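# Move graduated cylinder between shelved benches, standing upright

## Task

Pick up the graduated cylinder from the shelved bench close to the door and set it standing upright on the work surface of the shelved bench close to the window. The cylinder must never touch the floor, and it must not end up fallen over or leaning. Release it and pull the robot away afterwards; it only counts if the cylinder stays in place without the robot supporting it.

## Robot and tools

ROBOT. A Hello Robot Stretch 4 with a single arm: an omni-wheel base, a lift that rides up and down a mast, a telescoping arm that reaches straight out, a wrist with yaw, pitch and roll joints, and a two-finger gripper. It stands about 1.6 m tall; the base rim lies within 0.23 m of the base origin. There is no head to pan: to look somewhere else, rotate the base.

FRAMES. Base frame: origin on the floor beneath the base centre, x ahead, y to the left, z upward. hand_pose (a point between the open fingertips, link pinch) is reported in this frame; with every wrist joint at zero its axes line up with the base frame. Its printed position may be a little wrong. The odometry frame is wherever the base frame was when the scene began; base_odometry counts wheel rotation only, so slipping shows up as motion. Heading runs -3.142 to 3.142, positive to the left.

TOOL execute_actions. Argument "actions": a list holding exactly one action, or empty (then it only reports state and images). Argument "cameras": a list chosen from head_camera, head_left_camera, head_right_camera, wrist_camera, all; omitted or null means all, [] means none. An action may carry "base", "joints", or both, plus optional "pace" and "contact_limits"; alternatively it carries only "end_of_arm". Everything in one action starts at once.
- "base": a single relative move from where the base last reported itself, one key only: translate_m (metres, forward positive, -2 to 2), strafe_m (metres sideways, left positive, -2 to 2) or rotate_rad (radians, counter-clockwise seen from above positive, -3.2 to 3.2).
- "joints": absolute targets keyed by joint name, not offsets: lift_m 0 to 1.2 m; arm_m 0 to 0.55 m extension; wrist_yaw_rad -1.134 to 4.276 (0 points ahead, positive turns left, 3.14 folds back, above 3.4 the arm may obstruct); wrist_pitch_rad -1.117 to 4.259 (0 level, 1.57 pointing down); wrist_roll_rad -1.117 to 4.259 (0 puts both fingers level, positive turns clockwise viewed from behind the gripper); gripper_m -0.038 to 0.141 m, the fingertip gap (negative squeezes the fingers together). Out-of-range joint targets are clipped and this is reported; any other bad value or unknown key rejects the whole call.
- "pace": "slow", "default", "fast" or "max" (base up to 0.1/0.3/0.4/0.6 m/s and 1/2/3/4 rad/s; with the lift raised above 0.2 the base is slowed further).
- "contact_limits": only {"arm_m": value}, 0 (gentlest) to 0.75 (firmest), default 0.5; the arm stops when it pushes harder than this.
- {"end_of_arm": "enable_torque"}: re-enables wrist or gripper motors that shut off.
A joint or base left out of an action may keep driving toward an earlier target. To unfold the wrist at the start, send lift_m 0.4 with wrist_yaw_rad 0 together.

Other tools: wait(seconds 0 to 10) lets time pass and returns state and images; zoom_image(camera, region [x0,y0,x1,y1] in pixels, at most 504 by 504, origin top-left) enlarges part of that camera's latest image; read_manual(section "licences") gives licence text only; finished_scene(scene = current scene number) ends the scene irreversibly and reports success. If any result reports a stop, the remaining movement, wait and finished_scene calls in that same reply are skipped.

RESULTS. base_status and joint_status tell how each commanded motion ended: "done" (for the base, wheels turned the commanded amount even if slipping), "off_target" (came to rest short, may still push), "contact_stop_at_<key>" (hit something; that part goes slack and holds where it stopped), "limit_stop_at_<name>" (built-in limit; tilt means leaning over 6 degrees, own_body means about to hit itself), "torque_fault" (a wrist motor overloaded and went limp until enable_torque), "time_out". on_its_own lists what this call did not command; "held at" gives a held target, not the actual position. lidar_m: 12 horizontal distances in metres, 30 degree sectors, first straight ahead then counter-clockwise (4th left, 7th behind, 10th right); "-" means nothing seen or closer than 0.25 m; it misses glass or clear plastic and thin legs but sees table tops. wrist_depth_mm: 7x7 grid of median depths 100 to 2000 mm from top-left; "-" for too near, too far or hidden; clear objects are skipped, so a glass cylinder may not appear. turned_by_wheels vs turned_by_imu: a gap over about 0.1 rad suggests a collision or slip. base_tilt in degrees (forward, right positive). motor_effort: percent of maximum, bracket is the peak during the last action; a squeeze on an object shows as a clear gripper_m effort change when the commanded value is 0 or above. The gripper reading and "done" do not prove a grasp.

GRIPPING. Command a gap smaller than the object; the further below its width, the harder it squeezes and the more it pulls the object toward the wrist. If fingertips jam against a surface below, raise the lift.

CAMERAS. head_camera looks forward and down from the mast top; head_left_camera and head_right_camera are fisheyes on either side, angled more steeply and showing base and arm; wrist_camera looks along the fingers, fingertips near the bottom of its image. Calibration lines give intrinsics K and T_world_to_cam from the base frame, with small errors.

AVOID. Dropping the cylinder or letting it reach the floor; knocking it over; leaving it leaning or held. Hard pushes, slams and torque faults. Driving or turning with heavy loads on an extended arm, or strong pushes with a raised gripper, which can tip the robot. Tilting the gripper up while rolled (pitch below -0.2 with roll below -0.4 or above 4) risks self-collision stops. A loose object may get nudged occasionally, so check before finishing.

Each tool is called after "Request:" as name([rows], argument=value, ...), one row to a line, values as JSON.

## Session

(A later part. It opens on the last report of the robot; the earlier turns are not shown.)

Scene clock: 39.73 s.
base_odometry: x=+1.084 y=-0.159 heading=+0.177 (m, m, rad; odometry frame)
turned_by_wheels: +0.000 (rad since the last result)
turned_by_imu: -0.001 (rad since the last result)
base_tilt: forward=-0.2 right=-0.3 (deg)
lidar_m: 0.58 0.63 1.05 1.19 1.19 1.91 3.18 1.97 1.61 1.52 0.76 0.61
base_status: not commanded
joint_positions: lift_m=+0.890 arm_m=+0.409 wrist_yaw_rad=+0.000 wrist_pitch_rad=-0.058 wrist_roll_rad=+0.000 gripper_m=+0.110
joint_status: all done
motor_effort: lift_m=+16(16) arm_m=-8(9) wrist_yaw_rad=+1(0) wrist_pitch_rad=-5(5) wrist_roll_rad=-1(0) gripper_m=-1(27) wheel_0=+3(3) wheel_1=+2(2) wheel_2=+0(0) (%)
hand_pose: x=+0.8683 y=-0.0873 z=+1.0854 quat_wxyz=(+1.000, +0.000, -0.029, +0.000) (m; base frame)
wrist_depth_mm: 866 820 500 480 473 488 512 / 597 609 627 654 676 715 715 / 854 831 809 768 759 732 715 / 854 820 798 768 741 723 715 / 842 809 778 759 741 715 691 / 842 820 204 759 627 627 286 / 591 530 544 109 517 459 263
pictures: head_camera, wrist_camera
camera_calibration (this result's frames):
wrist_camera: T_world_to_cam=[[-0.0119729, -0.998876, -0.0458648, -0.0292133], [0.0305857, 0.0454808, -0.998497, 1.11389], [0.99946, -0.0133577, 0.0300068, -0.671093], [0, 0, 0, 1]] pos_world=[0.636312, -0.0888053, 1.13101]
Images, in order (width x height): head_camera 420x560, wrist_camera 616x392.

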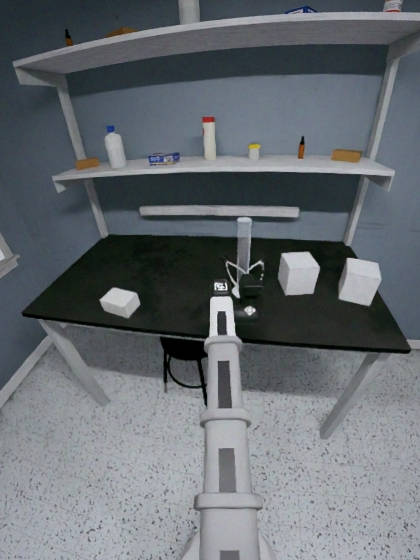

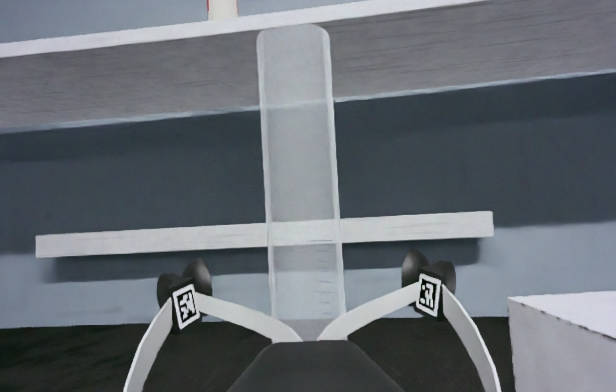

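The cylinder is released and standing. I'll pull the arm in and back away.

Request:
execute_actions([
  {"base": {"translate_m": -0.2}, "joints": {"arm_m": 0.0}, "pace": "fast"},
], cameras=["head_camera", "wrist_camera"])

Scene clock: 41.77 s.
base_odometry: x=+0.887 y=-0.194 heading=+0.177 (m, m, rad; odometry frame)
turned_by_wheels: +0.000 (rad since the last result)
turned_by_imu: +0.000 (rad since the last result)
base_tilt: forward=-0.2 right=-0.3 (deg)
lidar_m: 0.77 0.87 1.73 1.13 1.23 1.98 2.99 1.95 1.57 1.52 1.73 0.77
base_status: done
joint_positions: lift_m=+0.890 arm_m=+0.001 wrist_yaw_rad=+0.000 wrist_pitch_rad=-0.058 wrist_roll_rad=+0.000 gripper_m=+0.110
joint_status: all done
motor_effort: lift_m=+16(16) arm_m=-8(8) wrist_yaw_rad=+2(0) wrist_pitch_rad=-6(8) wrist_roll_rad=-1(0) gripper_m=-1(1) wheel_0=-2(6) wheel_1=-1(6) wheel_2=-1(14) (%)
hand_pose: x=+0.4603 y=-0.0875 z=+1.0852 quat_wxyz=(+1.000, +0.000, -0.029, +0.000) (m; base frame)
wrist_depth_mm: 1281 1308 1308 1366 1336 1308 1255 / 1499 1464 1430 1366 1336 1281 1281 / 1464 1366 1397 1366 1281 1281 1229 / 1499 1464 1430 1366 1308 1281 1229 / 1464 1464 1397 1336 904 1205 1229 / 723 820 204 809 634 691 715 / 668 621 627 109 585 549 554
pictures: head_camera, wrist_camera
camera_calibration (this result's frames):
wrist_camera: T_world_to_cam=[[-0.0124731, -0.99887, -0.0458505, -0.0340286], [0.0300481, 0.045459, -0.998514, 1.12645], [0.999471, -0.0138323, 0.0294471, -0.262738], [0, 0, 0, 1]] pos_world=[0.228327, -0.0888315, 1.13095]
Images, in order (width x height): head_camera 420x560, wrist_camera 616x392.

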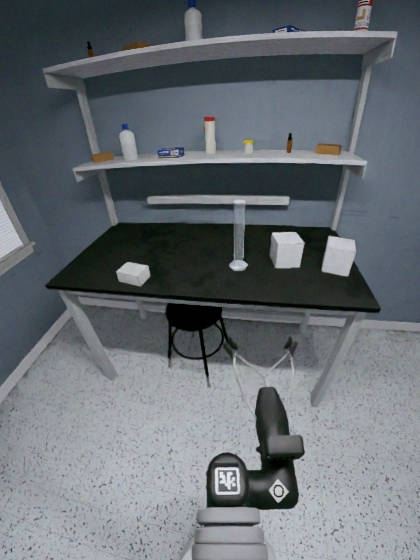

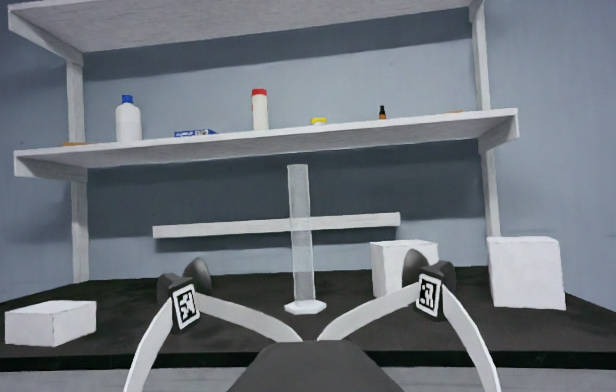

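The cylinder is upright on the window-side bench and the robot is clear of it.

Request:
finished_scene(scene=1)

The scene is finished: the task was done.


## Next scene

The same job, from a new start.

Request:
execute_actions(actions=[])

Scene clock: 0.00 s.
base_odometry: x=+0.000 y=+0.000 heading=+0.000 (m, m, rad; odometry frame)
turned_by_wheels: +0.000 (rad since the last result)
turned_by_imu: +0.000 (rad since the last result)
base_tilt: forward=-0.3 right=-0.2 (deg)
lidar_m: 1.58 1.60 1.43 1.25 1.23 1.66 1.05 1.04 1.32 1.84 1.87 2.48
base_status: not commanded
joint_positions: lift_m=+0.252 arm_m=-0.002 wrist_yaw_rad=+3.146 wrist_pitch_rad=+0.011 wrist_roll_rad=-0.012 gripper_m=+0.057
joint_status: not commanded
motor_effort: lift_m=+20 arm_m=+0 wrist_yaw_rad=+2 wrist_pitch_rad=-7 wrist_roll_rad=+0 gripper_m=-6 wheel_0=+1 wheel_1=+0 wheel_2=+0 (%)
hand_pose: x=-0.1203 y=+0.0862 z=+0.4269 quat_wxyz=(-0.002, -0.006, -0.006, +1.000) (m; base frame)
wrist_depth_mm: - 138 1182 1255 1808 1921 - / - 124 217 1255 1808 1921 - / - 126 177 1281 1808 1921 - / 115 139 286 1255 1808 1921 - / 226 1138 1205 1281 1863 1921 - / 1118 1160 195 1281 198 1430 1430 / 1060 1042 1078 109 1060 946 991
pictures: head_camera, head_left_camera, head_right_camera, wrist_camera
camera_calibration (this result's frames):
wrist_camera: T_world_to_cam=[[0.0108874, 0.9994, -0.0328862, -0.0729012], [0.0390905, -0.0332884, -0.998681, 0.486596], [-0.999176, 0.00958755, -0.0394294, 0.126252], [0, 0, 0, 1]] pos_world=[0.10792, 0.087845, 0.488535]
Images, in order (width x height): head_camera 420x560, head_left_camera 420x672, head_right_camera 420x672, wrist_camera 616x392.

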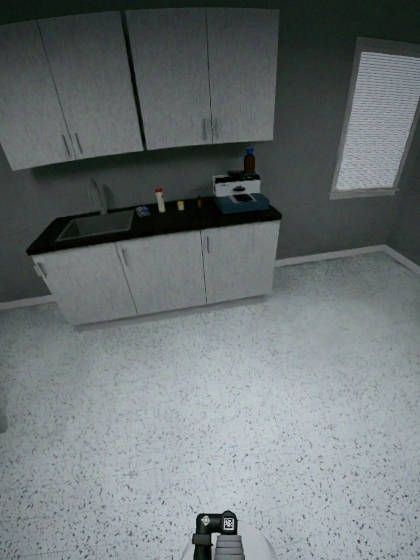

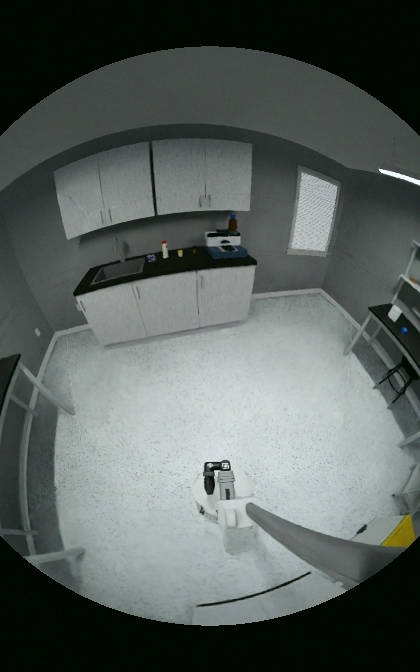

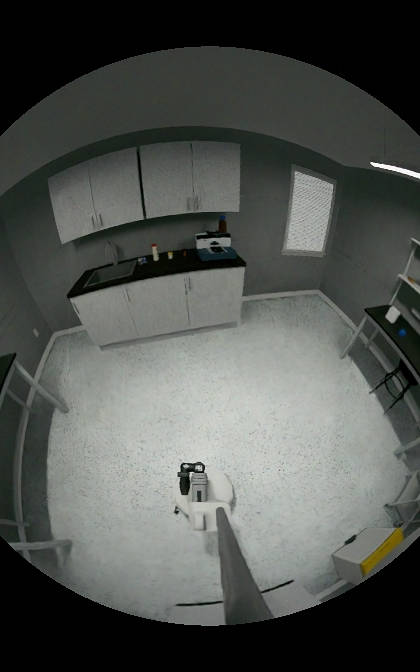

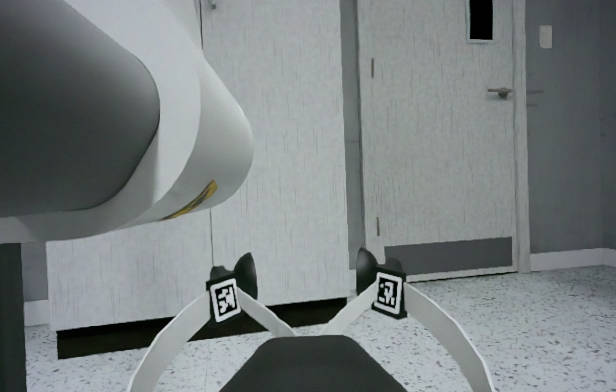

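Request:
execute_actions([
  {"base": {"rotate_rad": 1.8}, "joints": {"lift_m": 0.6, "wrist_yaw_rad": 0, "gripper_m": 0.13}, "pace": "fast"},
])

Scene clock: 2.47 s.
base_odometry: x=+0.000 y=+0.000 heading=+1.800 (m, m, rad; odometry frame)
turned_by_wheels: +1.800 (rad since the last result)
turned_by_imu: +1.802 (rad since the last result)
base_tilt: forward=-0.3 right=-0.3 (deg)
lidar_m: 1.26 1.32 1.09 1.03 1.13 1.52 1.93 1.98 1.65 1.58 1.67 1.33
base_status: done
joint_positions: lift_m=+0.600 arm_m=-0.002 wrist_yaw_rad=+0.000 wrist_pitch_rad=+0.011 wrist_roll_rad=-0.012 gripper_m=+0.130
joint_status: all done
motor_effort: lift_m=+23(25) arm_m=+0(0) wrist_yaw_rad=+0(7) wrist_pitch_rad=-7(7) wrist_roll_rad=+0(1) gripper_m=-2(5) wheel_0=-3(9) wheel_1=-1(7) wheel_2=-2(15) (%)
hand_pose: x=+0.4570 y=-0.0873 z=+0.7747 quat_wxyz=(+1.000, -0.006, +0.006, +0.000) (m; base frame)
wrist_depth_mm: 1863 1921 1863 1863 1921 1921 1863 / 1808 1921 1921 1863 1863 1921 1863 / 1863 1921 1808 1863 1921 1921 1921 / 1921 1808 1863 1863 1863 1921 1983 / 1921 1921 1921 1921 1921 1921 1921 / 1863 1118 1808 1921 1808 1921 1921 / 1921 1756 1808 109 1808 1708 1618
pictures: head_camera, head_left_camera, head_right_camera, wrist_camera
camera_calibration (this result's frames):
wrist_camera: T_world_to_cam=[[-0.014787, -0.99935, -0.0328858, -0.0571349], [-0.0389603, 0.0334403, -0.998681, 0.847149], [0.999131, -0.0134862, -0.0394295, -0.196799], [0, 0, 0, 1]] pos_world=[0.228789, -0.0880807, 0.836393]
Images, in order (width x height): head_camera 420x560, head_left_camera 420x672, head_right_camera 420x672, wrist_camera 616x392.

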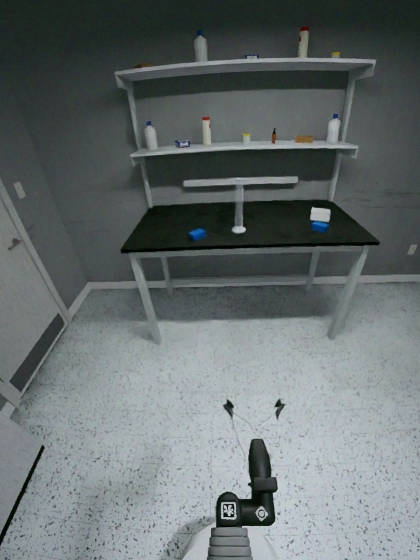

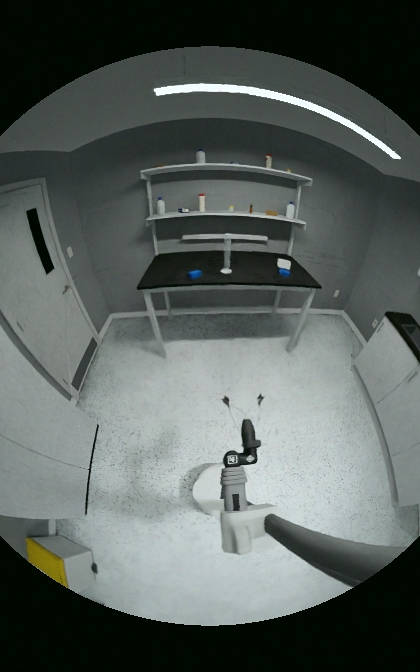

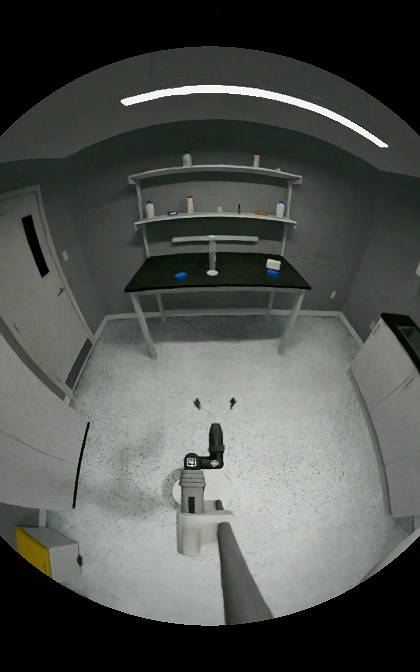

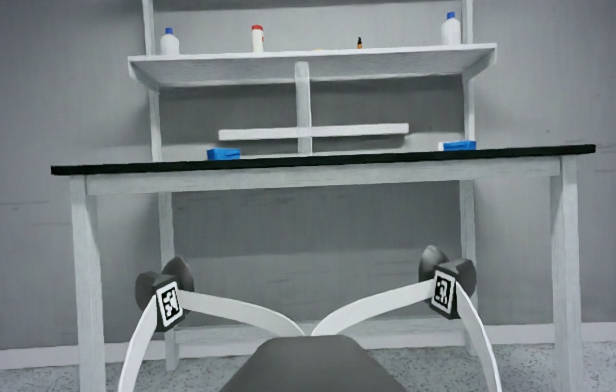

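Request:
zoom_image(camera="head_camera", region=[180, 165, 300, 265])

Request:
zoom_image(camera="wrist_camera", region=[240, 40, 380, 200])

Region (180, 165, 300, 265) of head_camera's 420x560 image, scaled by 4.200, with more detail than that image has.

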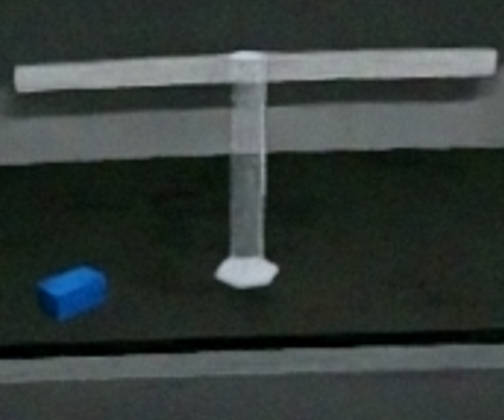

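Region (240, 40, 380, 200) of wrist_camera's 616x392 image, scaled by 3.150; it fills the left 441 columns of this view, and the rest is white.

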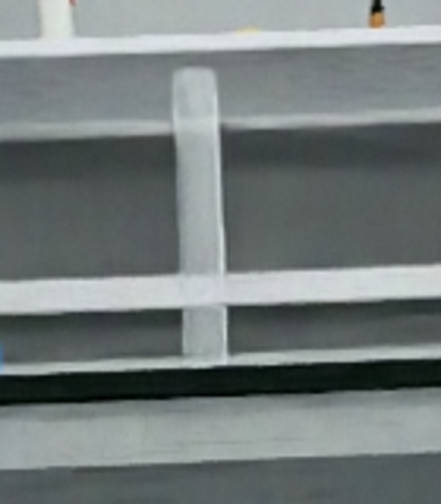

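Request:
execute_actions([
  {"base": {"translate_m": 0.5}, "joints": {"lift_m": 0.89, "arm_m": 0.36, "wrist_pitch_rad": 0.0, "wrist_roll_rad": 0.0}, "pace": "fast"},
], cameras=["head_camera", "head_right_camera", "wrist_camera"])

Scene clock: 5.43 s.
base_odometry: x=-0.113 y=+0.487 heading=+1.800 (m, m, rad; odometry frame)
turned_by_wheels: +0.000 (rad since the last result)
turned_by_imu: -0.003 (rad since the last result)
base_tilt: forward=-0.1 right=-0.2 (deg)
lidar_m: 0.74 0.80 1.52 1.05 1.11 1.68 3.08 2.52 1.66 1.58 1.10 0.81
base_status: done
joint_positions: lift_m=+0.890 arm_m=+0.359 wrist_yaw_rad=+0.000 wrist_pitch_rad=+0.002 wrist_roll_rad=+0.000 gripper_m=+0.130
joint_status: all done
motor_effort: lift_m=+22(22) arm_m=+8(10) wrist_yaw_rad=+0(0) wrist_pitch_rad=-6(10) wrist_roll_rad=+2(5) gripper_m=-1(0) wheel_0=+2(6) wheel_1=+2(7) wheel_2=+0(15) (%)
hand_pose: x=+0.8180 y=-0.0874 z=+1.0674 quat_wxyz=(+1.000, +0.000, +0.001, +0.000) (m; base frame)
wrist_depth_mm: 917 1008 991 1008 1008 991 991 / 750 768 809 842 878 931 1025 / 991 1008 1008 1008 1025 1008 1008 / 991 1008 1008 1008 1008 1025 1025 / 1008 1008 1008 1008 1008 1008 1025 / 750 597 559 647 530 549 591 / 488 449 459 109 445 421 415
pictures: head_camera, head_right_camera, wrist_camera
camera_calibration (this result's frames):
wrist_camera: T_world_to_cam=[[-0.014758, -0.99889, -0.0447319, -0.0295837], [-0.0296835, 0.0451547, -0.998539, 1.14681], [0.99945, -0.0134087, -0.0303169, -0.555869], [0, 0, 0, 1]] pos_world=[0.589169, -0.0887884, 1.12696]
Images, in order (width x height): head_camera 420x560, head_right_camera 420x672, wrist_camera 616x392.

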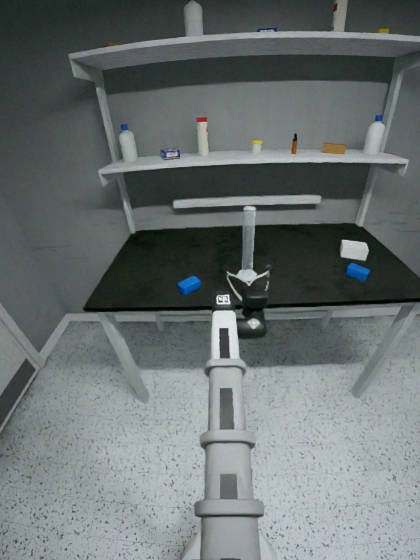

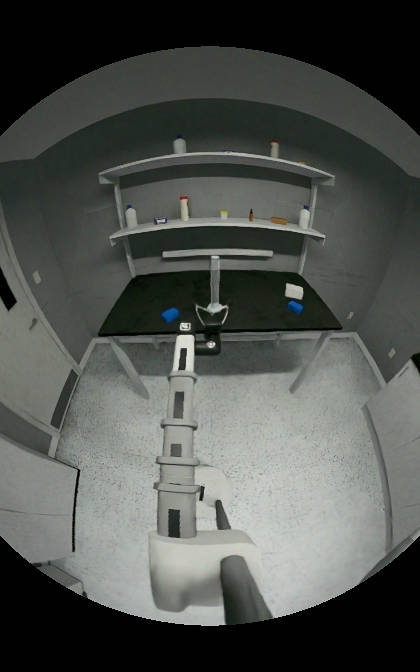

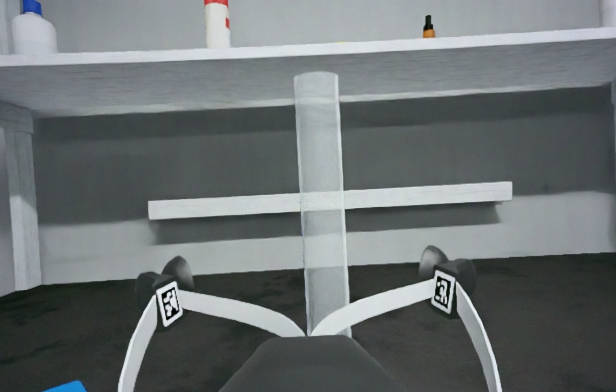

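Request:
zoom_image(camera="wrist_camera", region=[260, 50, 400, 345])

Request:
zoom_image(camera="head_camera", region=[200, 195, 310, 325])

Region (260, 50, 400, 345) of wrist_camera's 616x392 image, scaled by 1.708; it fills the left 239 columns of this view, and the rest is white.

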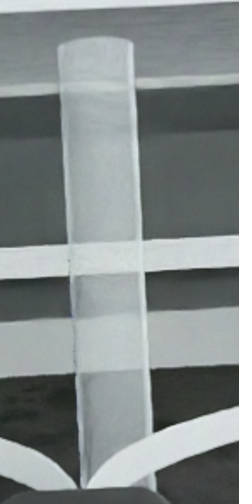

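Region (200, 195, 310, 325) of head_camera's 420x560 image, scaled by 3.877, with more detail than that image has; it fills the left 426 columns of this view, and the rest is white.

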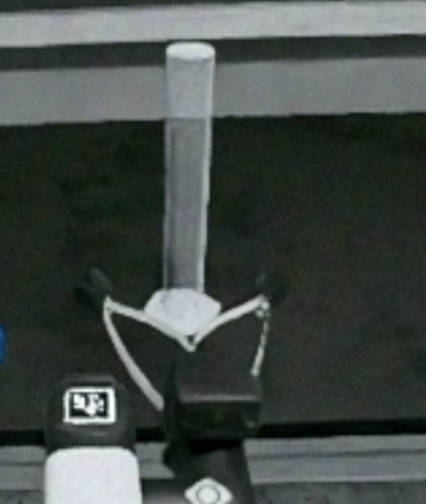

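Request:
execute_actions([
  {"base": {"strafe_m": -0.022}, "joints": {"arm_m": 0.512, "gripper_m": 0.1}},
], cameras=["head_camera", "head_left_camera", "wrist_camera"])

Scene clock: 7.57 s.
base_odometry: x=-0.092 y=+0.492 heading=+1.800 (m, m, rad; odometry frame)
turned_by_wheels: +0.000 (rad since the last result)
turned_by_imu: -0.001 (rad since the last result)
base_tilt: forward=-0.3 right=-0.2 (deg)
lidar_m: 0.76 0.83 1.53 1.07 1.12 1.68 3.07 2.53 1.61 1.57 1.13 0.81
base_status: done
joint_positions: lift_m=+0.890 arm_m=+0.511 wrist_yaw_rad=+0.000 wrist_pitch_rad=+0.002 wrist_roll_rad=+0.000 gripper_m=+0.100
joint_status: all done
motor_effort: lift_m=+22(22) arm_m=+8(8) wrist_yaw_rad=+1(2) wrist_pitch_rad=-5(6) wrist_roll_rad=+1(0) gripper_m=-2(3) wheel_0=+0(13) wheel_1=+0(8) wheel_2=+0(2) (%)
hand_pose: x=+0.9699 y=-0.0874 z=+1.0674 quat_wxyz=(+1.000, +0.000, +0.001, +0.000) (m; base frame)
wrist_depth_mm: 544 554 525 544 559 580 603 / 759 778 809 854 854 866 854 / 842 854 842 854 854 866 854 / 854 842 854 854 866 866 866 / 854 842 854 854 866 866 866 / 741 699 217 647 521 597 591 / 488 445 459 109 442 402 415
pictures: head_camera, head_left_camera, wrist_camera
camera_calibration (this result's frames):
wrist_camera: T_world_to_cam=[[-0.0148829, -0.998888, -0.0447317, -0.0272564], [-0.0296888, 0.0451584, -0.998539, 1.15133], [0.999448, -0.0135331, -0.0303279, -0.707722], [0, 0, 0, 1]] pos_world=[0.741108, -0.0887959, 1.12696]
Images, in order (width x height): head_camera 420x560, head_left_camera 420x672, wrist_camera 616x392.

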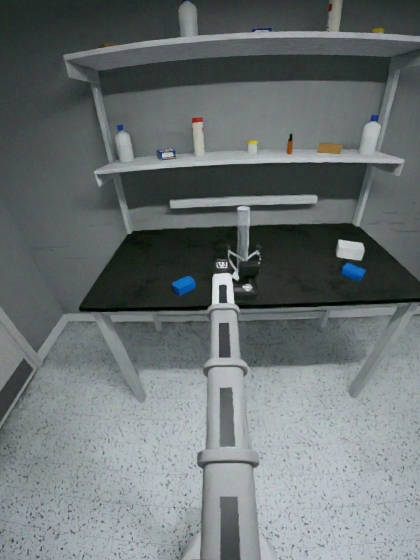

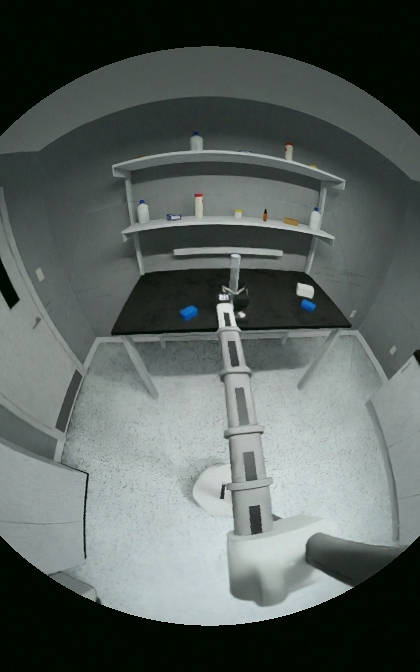

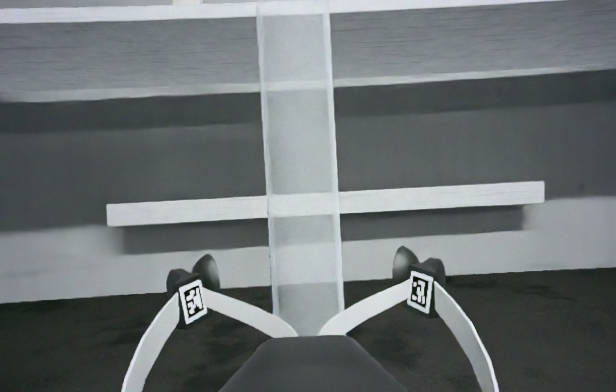

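Request:
zoom_image(camera="wrist_camera", region=[180, 120, 440, 340])

Region (180, 120, 440, 340) of wrist_camera's 616x392 image, scaled by 1.938; it fills the top 426 rows of this view, and the rest is white.

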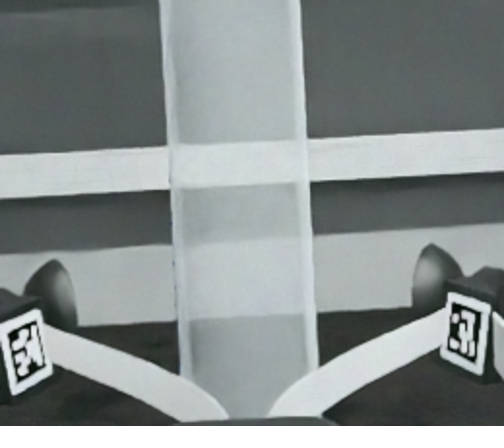

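Request:
execute_actions([
  {"joints": {"gripper_m": 0.042}},
], cameras=[])

Request:
execute_actions([
  {"joints": {"gripper_m": 0.0, "arm_m": 0.523}},
], cameras=["head_camera", "wrist_camera"])

Scene clock: 9.30 s.
base_odometry: x=-0.092 y=+0.492 heading=+1.800 (m, m, rad; odometry frame)
turned_by_wheels: +0.000 (rad since the last result)
turned_by_imu: -0.001 (rad since the last result)
base_tilt: forward=-0.2 right=-0.3 (deg)
lidar_m: 0.74 0.81 1.56 1.06 1.11 1.69 3.10 2.52 1.63 1.56 1.11 0.81
base_status: not commanded
joint_positions: lift_m=+0.890 arm_m=+0.511 wrist_yaw_rad=+0.000 wrist_pitch_rad=+0.002 wrist_roll_rad=+0.000 gripper_m=+0.042
joint_status: all done
motor_effort: lift_m=+22(22) arm_m=+8(8) wrist_yaw_rad=+2(2) wrist_pitch_rad=-8(7) wrist_roll_rad=+4(1) gripper_m=-6(7) wheel_0=+0(0) wheel_1=+0(1) wheel_2=+0(0) (%)
hand_pose: x=+0.9699 y=-0.0874 z=+1.0674 quat_wxyz=(+1.000, +0.000, +0.001, +0.000) (m; base frame)
wrist_depth_mm: 544 554 525 544 564 585 603 / 750 778 798 842 854 854 866 / 842 854 866 854 854 866 866 / 854 842 854 866 866 854 854 / 854 866 854 854 866 866 854 / 750 707 196 603 192 609 585 / 488 442 455 109 433 397 415
pictures: none
No camera images: the call's "cameras" was empty. Leave "cameras" out to get every camera's image.

Scene clock: 10.50 s.
base_odometry: x=-0.092 y=+0.492 heading=+1.800 (m, m, rad; odometry frame)
turned_by_wheels: +0.000 (rad since the last result)
turned_by_imu: +0.000 (rad since the last result)
base_tilt: forward=-0.2 right=-0.3 (deg)
lidar_m: 0.74 0.78 1.55 1.07 1.10 1.68 3.06 2.53 1.63 1.56 1.09 0.81
base_status: not commanded
joint_positions: lift_m=+0.890 arm_m=+0.522 wrist_yaw_rad=+0.000 wrist_pitch_rad=+0.002 wrist_roll_rad=+0.000 gripper_m=+0.001
joint_status: all done
motor_effort: lift_m=+22(22) arm_m=+8(10) wrist_yaw_rad=+2(1) wrist_pitch_rad=-6(6) wrist_roll_rad=+0(3) gripper_m=-28(27) wheel_0=+0(0) wheel_1=+1(0) wheel_2=+0(0) (%)
hand_pose: x=+0.9809 y=-0.0874 z=+1.0675 quat_wxyz=(+1.000, +0.000, +0.001, +0.000) (m; base frame)
wrist_depth_mm: 508 517 525 539 559 585 609 / 750 768 831 842 854 842 854 / 831 842 842 842 842 831 842 / 842 842 842 854 842 854 854 / 842 842 842 854 842 854 854 / 759 715 186 603 186 597 585 / 492 421 462 109 436 397 418
pictures: head_camera, wrist_camera
camera_calibration (this result's frames):
wrist_camera: T_world_to_cam=[[-0.0149002, -0.998888, -0.0447328, -0.0270797], [-0.0296056, 0.0451589, -0.998541, 1.1516], [0.999451, -0.0135541, -0.0302455, -0.718794], [0, 0, 0, 1]] pos_world=[0.75209, -0.0887971, 1.12697]
Images, in order (width x height): head_camera 420x560, wrist_camera 616x392.

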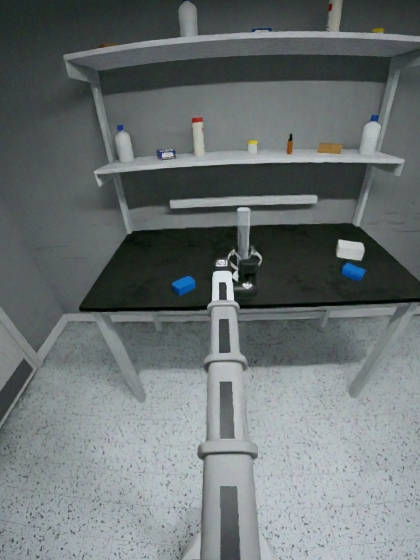

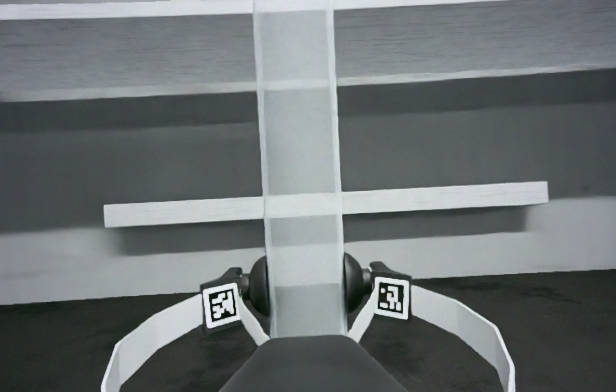

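Request:
execute_actions([
  {"joints": {"lift_m": 0.94, "arm_m": 0.1}, "pace": "fast"},
], cameras=["head_camera", "wrist_camera"])

Scene clock: 12.97 s.
base_odometry: x=-0.092 y=+0.492 heading=+1.800 (m, m, rad; odometry frame)
turned_by_wheels: +0.000 (rad since the last result)
turned_by_imu: -0.001 (rad since the last result)
base_tilt: forward=-0.2 right=-0.3 (deg)
lidar_m: 0.48 0.76 1.54 1.06 1.11 1.67 3.09 2.50 1.64 1.54 1.09 0.80
base_status: not commanded
joint_positions: lift_m=+0.940 arm_m=+0.101 wrist_yaw_rad=+0.000 wrist_pitch_rad=+0.003 wrist_roll_rad=+0.000 gripper_m=+0.001
joint_status: all done
motor_effort: lift_m=+23(26) arm_m=-8(10) wrist_yaw_rad=+2(1) wrist_pitch_rad=-9(10) wrist_roll_rad=+0(1) gripper_m=-27(26) wheel_0=+0(0) wheel_1=+0(1) wheel_2=+0(0) (%)
hand_pose: x=+0.5609 y=-0.0875 z=+1.1170 quat_wxyz=(+1.000, +0.000, +0.002, +0.000) (m; base frame)
wrist_depth_mm: 1255 1255 1281 1255 1255 1308 1281 / 1229 1229 1281 1255 1281 1281 1025 / 1078 1205 1281 1281 1255 1281 1281 / 1281 1281 1281 1281 1281 1281 1281 / 1255 1281 1255 1281 1281 1281 1229 / 931 891 186 741 188 750 683 / 609 525 569 109 539 496 517
pictures: head_camera, wrist_camera
camera_calibration (this result's frames):
wrist_camera: T_world_to_cam=[[-0.015176, -0.998885, -0.0447095, -0.0310539], [-0.0311622, 0.0451654, -0.998493, 1.18943], [0.999399, -0.0137599, -0.0318128, -0.295704], [0, 0, 0, 1]] pos_world=[0.332121, -0.0888094, 1.17685]
Images, in order (width x height): head_camera 420x560, wrist_camera 616x392.

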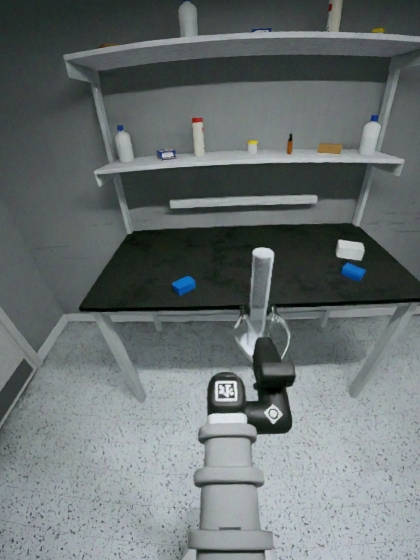

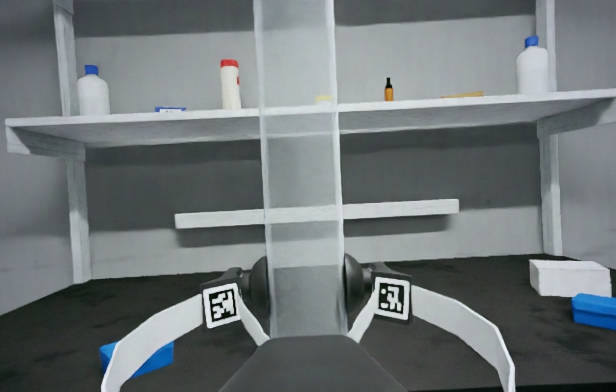

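Request:
execute_actions([
  {"base": {"rotate_rad": -2.89}, "joints": {"lift_m": 0.4, "arm_m": 0.05}, "pace": "fast"},
], cameras=["head_camera", "wrist_camera"])

Scene clock: 15.97 s.
base_odometry: x=-0.092 y=+0.492 heading=-1.089 (m, m, rad; odometry frame)
turned_by_wheels: -2.889 (rad since the last result)
turned_by_imu: -2.895 (rad since the last result)
base_tilt: forward=-0.2 right=-0.2 (deg)
lidar_m: 0.46 1.80 1.57 1.56 0.91 0.76 0.78 0.92 1.09 1.07 1.26 2.27
base_status: done
joint_positions: lift_m=+0.400 arm_m=+0.052 wrist_yaw_rad=+0.000 wrist_pitch_rad=+0.003 wrist_roll_rad=+0.000 gripper_m=+0.001
joint_status: all done
motor_effort: lift_m=+17(22) arm_m=-8(9) wrist_yaw_rad=+2(1) wrist_pitch_rad=-12(9) wrist_roll_rad=+3(1) gripper_m=-27(26) wheel_0=+3(4) wheel_1=+3(8) wheel_2=+3(8) (%)
hand_pose: x=+0.5109 y=-0.0875 z=+0.5775 quat_wxyz=(+1.000, +0.000, +0.002, +0.000) (m; base frame)
wrist_depth_mm: - - - - - - - / - - - - - - - / - - - - - - - / - - - - - - - / - - - - - - - / - - 185 1808 188 1863 1863 / 1499 1281 1397 109 1336 1229 1281
pictures: head_camera, wrist_camera
camera_calibration (this result's frames):
wrist_camera: T_world_to_cam=[[-0.0152261, -0.998884, -0.0447037, -0.0559275], [-0.0310474, 0.0451597, -0.998497, 0.649113], [0.999402, -0.0138153, -0.0317004, -0.263002], [0, 0, 0, 1]] pos_world=[0.282147, -0.0888123, 0.6373]
Images, in order (width x height): head_camera 420x560, wrist_camera 616x392.

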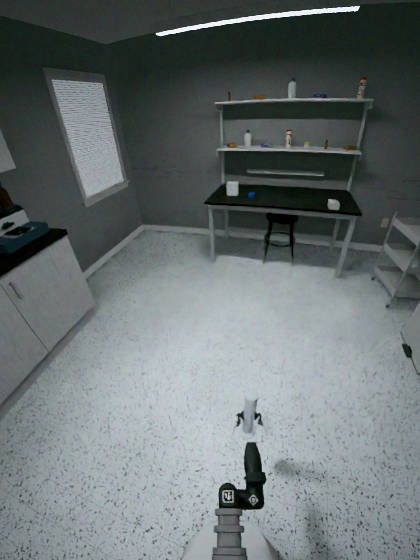

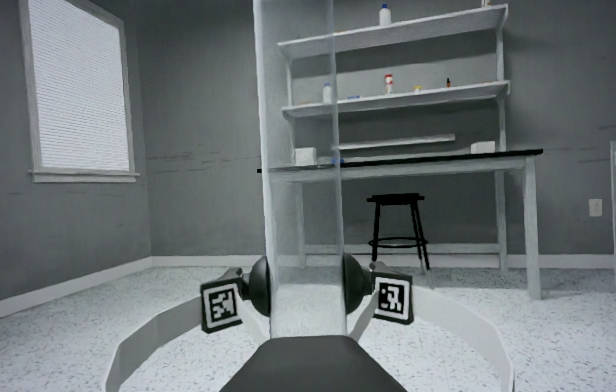

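Request:
zoom_image(camera="head_camera", region=[190, 165, 380, 290])

Region (190, 165, 380, 290) of head_camera's 420x560 image, scaled by 2.653, with more detail than that image has; it fills the top 332 rows of this view, and the rest is white.

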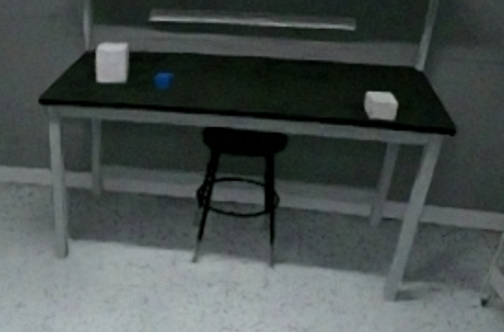

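Request:
execute_actions([
  {"base": {"rotate_rad": -0.24}, "pace": "fast"},
], cameras=[])

Request:
execute_actions([
  {"base": {"translate_m": 1.73}, "joints": {"lift_m": 0.82, "arm_m": 0.45}, "pace": "max"},
])

Scene clock: 17.63 s.
base_odometry: x=-0.092 y=+0.492 heading=-1.329 (m, m, rad; odometry frame)
turned_by_wheels: -0.240 (rad since the last result)
turned_by_imu: -0.241 (rad since the last result)
base_tilt: forward=-0.3 right=-0.2 (deg)
lidar_m: 0.47 2.50 1.61 1.56 1.09 0.79 0.77 0.82 1.54 1.07 1.13 1.70
base_status: done
joint_positions: lift_m=+0.400 arm_m=+0.052 wrist_yaw_rad=+0.000 wrist_pitch_rad=+0.003 wrist_roll_rad=+0.000 gripper_m=+0.001
joint_status: not commanded
motor_effort: lift_m=+17(17) arm_m=-8(8) wrist_yaw_rad=+2(3) wrist_pitch_rad=-9(11) wrist_roll_rad=+0(0) gripper_m=-27(26) wheel_0=+1(7) wheel_1=-1(9) wheel_2=+1(10) (%)
hand_pose: x=+0.5109 y=-0.0875 z=+0.5775 quat_wxyz=(+1.000, +0.000, +0.002, +0.000) (m; base frame)
wrist_depth_mm: - - - - - - - / - - - - - - - / - - - - - - - / - - - - - - - / - - - - - - - / - - 186 1808 187 1863 1661 / 1537 1308 1397 109 1336 1229 1255
pictures: none
No camera images: the call's "cameras" was empty. Leave "cameras" out to get every camera's image.

Scene clock: 22.33 s.
base_odometry: x=+0.322 y=-1.188 heading=-1.329 (m, m, rad; odometry frame)
turned_by_wheels: +0.000 (rad since the last result)
turned_by_imu: -0.010 (rad since the last result)
base_tilt: forward=-0.2 right=-0.4 (deg)
lidar_m: 0.65 0.69 1.00 1.55 1.60 2.25 2.61 1.58 1.16 1.12 0.91 0.65
base_status: done
joint_positions: lift_m=+0.820 arm_m=+0.449 wrist_yaw_rad=+0.000 wrist_pitch_rad=+0.003 wrist_roll_rad=+0.000 gripper_m=+0.001
joint_status: all done
motor_effort: lift_m=+21(26) arm_m=+8(10) wrist_yaw_rad=+1(3) wrist_pitch_rad=-9(11) wrist_roll_rad=+2(1) gripper_m=-27(26) wheel_0=+0(6) wheel_1=+0(8) wheel_2=+0(14) (%)
hand_pose: x=+0.9080 y=-0.0874 z=+0.9971 quat_wxyz=(+1.000, +0.000, +0.002, +0.000) (m; base frame)
wrist_depth_mm: 778 788 768 768 778 559 473 / 488 504 521 544 574 597 647 / 778 788 788 788 778 778 778 / 788 788 788 778 778 768 778 / 788 798 723 788 707 788 788 / 798 798 186 788 187 778 788 / 683 591 634 109 603 554 580
pictures: head_camera, head_left_camera, head_right_camera, wrist_camera
camera_calibration (this result's frames):
wrist_camera: T_world_to_cam=[[-0.0148103, -0.998888, -0.0447559, -0.0313269], [-0.0309526, 0.0451973, -0.998498, 1.08041], [0.999411, -0.0134028, -0.0315876, -0.646652], [0, 0, 0, 1]] pos_world=[0.679249, -0.0887907, 1.05696]
Images, in order (width x height): head_camera 420x560, head_left_camera 420x672, head_right_camera 420x672, wrist_camera 616x392.

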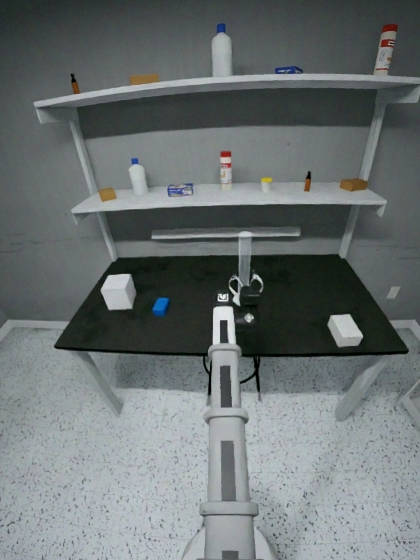

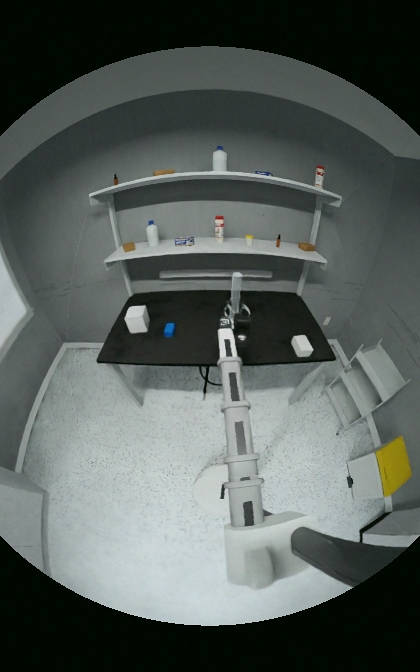

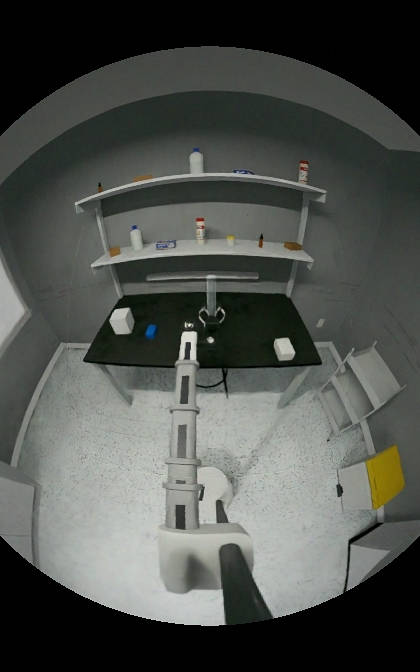

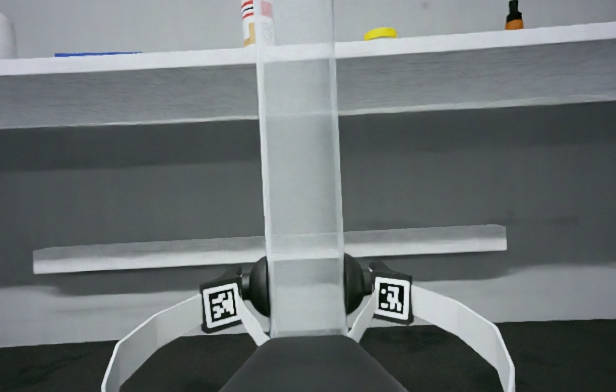

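Request:
execute_actions([
  {"joints": {"lift_m": 0.74}, "pace": "slow"},
], cameras=["head_camera", "wrist_camera"])

Scene clock: 24.00 s.
base_odometry: x=+0.322 y=-1.188 heading=-1.329 (m, m, rad; odometry frame)
turned_by_wheels: +0.000 (rad since the last result)
turned_by_imu: -0.001 (rad since the last result)
base_tilt: forward=-0.3 right=-0.3 (deg)
lidar_m: 0.64 0.68 0.96 1.57 1.58 2.24 2.61 1.59 1.17 1.12 0.91 0.67
base_status: not commanded
joint_positions: lift_m=+0.740 arm_m=+0.449 wrist_yaw_rad=+0.000 wrist_pitch_rad=+0.003 wrist_roll_rad=+0.000 gripper_m=+0.001
joint_status: all done
motor_effort: lift_m=+17(23) arm_m=+8(8) wrist_yaw_rad=+0(1) wrist_pitch_rad=-7(10) wrist_roll_rad=-1(1) gripper_m=-27(28) wheel_0=+0(1) wheel_1=+0(0) wheel_2=+0(0) (%)
hand_pose: x=+0.9080 y=-0.0874 z=+0.9175 quat_wxyz=(+1.000, +0.000, +0.002, +0.000) (m; base frame)
wrist_depth_mm: 508 517 525 544 564 580 603 / 741 788 788 778 778 778 778 / 788 788 788 788 778 778 778 / 788 788 788 778 778 778 778 / 798 788 788 788 788 788 788 / 750 707 186 597 187 603 591 / 492 421 462 109 436 402 418
pictures: head_camera, wrist_camera
camera_calibration (this result's frames):
wrist_camera: T_world_to_cam=[[-0.0148107, -0.998888, -0.0447559, -0.0348902], [-0.0309527, 0.0451973, -0.998498, 1.00091], [0.999411, -0.0134031, -0.0315877, -0.649171], [0, 0, 0, 1]] pos_world=[0.679253, -0.0887907, 0.977338]
Images, in order (width x height): head_camera 420x560, wrist_camera 616x392.

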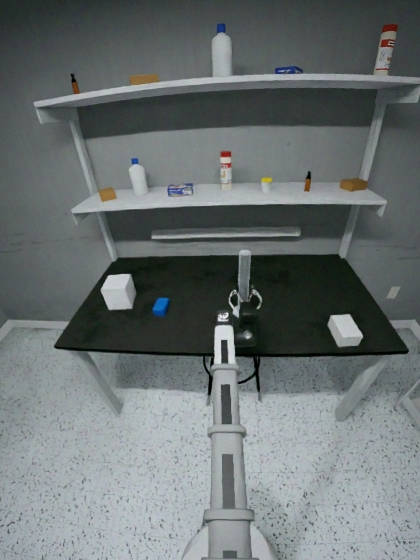

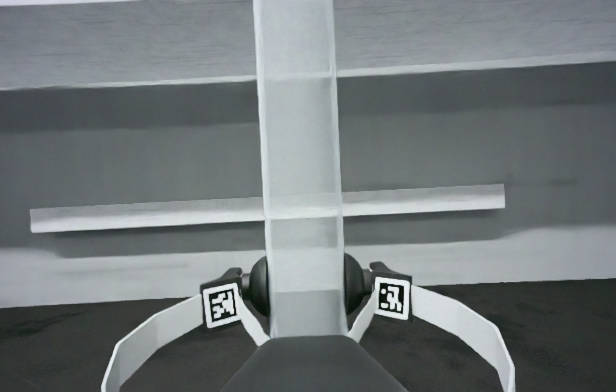

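Request:
execute_actions([
  {"joints": {"gripper_m": 0.09, "arm_m": 0.437, "lift_m": 0.738}},
], cameras=["head_camera", "wrist_camera"])

Scene clock: 25.77 s.
base_odometry: x=+0.322 y=-1.188 heading=-1.329 (m, m, rad; odometry frame)
turned_by_wheels: +0.000 (rad since the last result)
turned_by_imu: -0.001 (rad since the last result)
base_tilt: forward=-0.2 right=-0.3 (deg)
lidar_m: 0.63 0.70 0.96 1.58 1.58 2.27 2.59 1.59 1.15 1.13 0.89 0.67
base_status: not commanded
joint_positions: lift_m=+0.738 arm_m=+0.438 wrist_yaw_rad=+0.000 wrist_pitch_rad=+0.003 wrist_roll_rad=+0.000 gripper_m=+0.090
joint_status: all done
motor_effort: lift_m=+17(18) arm_m=-8(12) wrist_yaw_rad=+1(1) wrist_pitch_rad=-8(9) wrist_roll_rad=+0(3) gripper_m=-4(28) wheel_0=-1(0) wheel_1=+0(0) wheel_2=+0(0) (%)
hand_pose: x=+0.8979 y=-0.0874 z=+0.9157 quat_wxyz=(+1.000, +0.000, +0.001, +0.000) (m; base frame)
wrist_depth_mm: 508 517 530 539 559 585 603 / 750 788 788 788 788 788 788 / 798 798 798 798 788 788 788 / 798 809 798 798 798 788 788 / 798 798 809 809 798 798 798 / 741 707 200 647 221 603 591 / 488 445 462 109 445 402 415
pictures: head_camera, wrist_camera
camera_calibration (this result's frames):
wrist_camera: T_world_to_cam=[[-0.0147966, -0.998888, -0.0447649, -0.0351289], [-0.0303688, 0.0451981, -0.998516, 0.998279], [0.999429, -0.0134152, -0.0310038, -0.63967], [0, 0, 0, 1]] pos_world=[0.669101, -0.0887915, 0.975393]
Images, in order (width x height): head_camera 420x560, wrist_camera 616x392.

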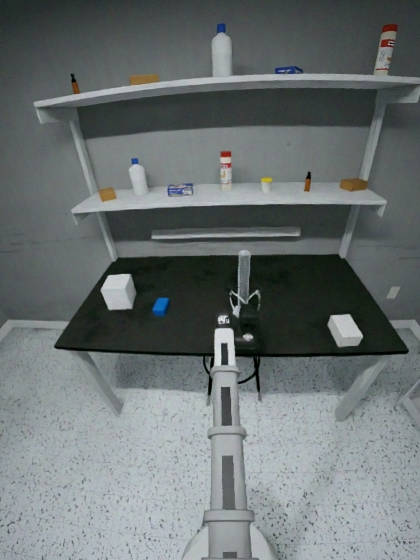

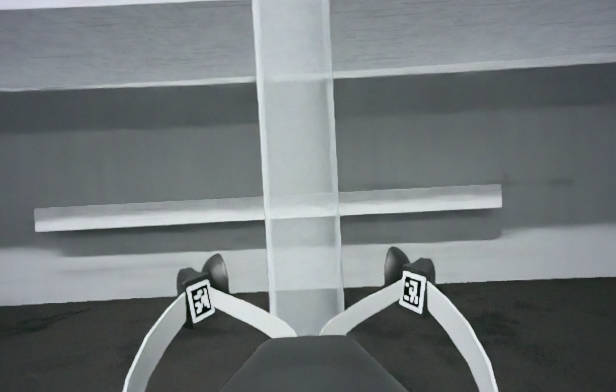

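The gripper let go cleanly. Now I'll pull the arm in and back away.

Request:
execute_actions([
  {"base": {"translate_m": -0.18}, "joints": {"arm_m": 0.0, "gripper_m": 0.12}, "pace": "fast"},
], cameras=["head_camera", "wrist_camera"])

Scene clock: 27.83 s.
base_odometry: x=+0.279 y=-1.013 heading=-1.330 (m, m, rad; odometry frame)
turned_by_wheels: +0.000 (rad since the last result)
turned_by_imu: +0.000 (rad since the last result)
base_tilt: forward=-0.3 right=-0.2 (deg)
lidar_m: 0.79 0.86 2.21 1.53 1.57 2.27 3.00 1.54 1.30 1.10 1.20 0.85
base_status: done
joint_positions: lift_m=+0.738 arm_m=+0.001 wrist_yaw_rad=+0.000 wrist_pitch_rad=+0.002 wrist_roll_rad=+0.000 gripper_m=+0.120
joint_status: all done
motor_effort: lift_m=+17(17) arm_m=-8(10) wrist_yaw_rad=+2(1) wrist_pitch_rad=-6(8) wrist_roll_rad=+1(4) gripper_m=-1(1) wheel_0=-2(9) wheel_1=+0(8) wheel_2=+0(14) (%)
hand_pose: x=+0.4609 y=-0.0875 z=+0.9158 quat_wxyz=(+1.000, +0.000, +0.001, +0.000) (m; base frame)
wrist_depth_mm: 1397 1430 1430 1430 1430 1430 1397 / 1430 1430 1430 1430 1397 1397 1430 / 1336 1430 1464 1430 1430 1397 1430 / 1430 1430 1464 1397 1430 1430 1430 / 891 1430 1336 1229 1182 1078 1430 / 768 661 627 661 615 621 647 / 676 668 668 109 1397 1464 1464
pictures: head_camera, wrist_camera
camera_calibration (this result's frames):
wrist_camera: T_world_to_cam=[[-0.0151606, -0.998882, -0.0447707, -0.0415266], [-0.0299524, 0.0452095, -0.998528, 0.984945], [0.999436, -0.0137972, -0.0306044, -0.203313], [0, 0, 0, 1]] pos_world=[0.232071, -0.0888143, 0.975414]
Images, in order (width x height): head_camera 420x560, wrist_camera 616x392.

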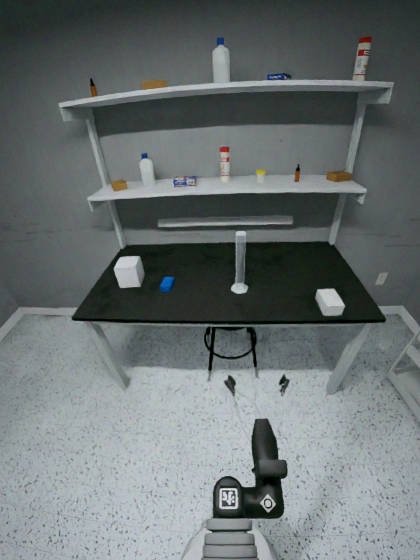

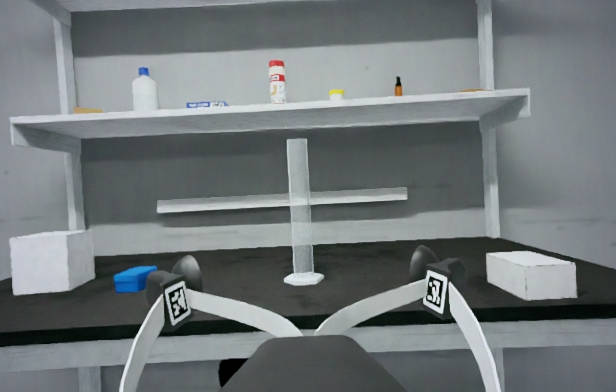

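The cylinder is upright on the window-side bench and the robot is clear of it.

Request:
finished_scene(scene=2)

The scene is finished: the task was done.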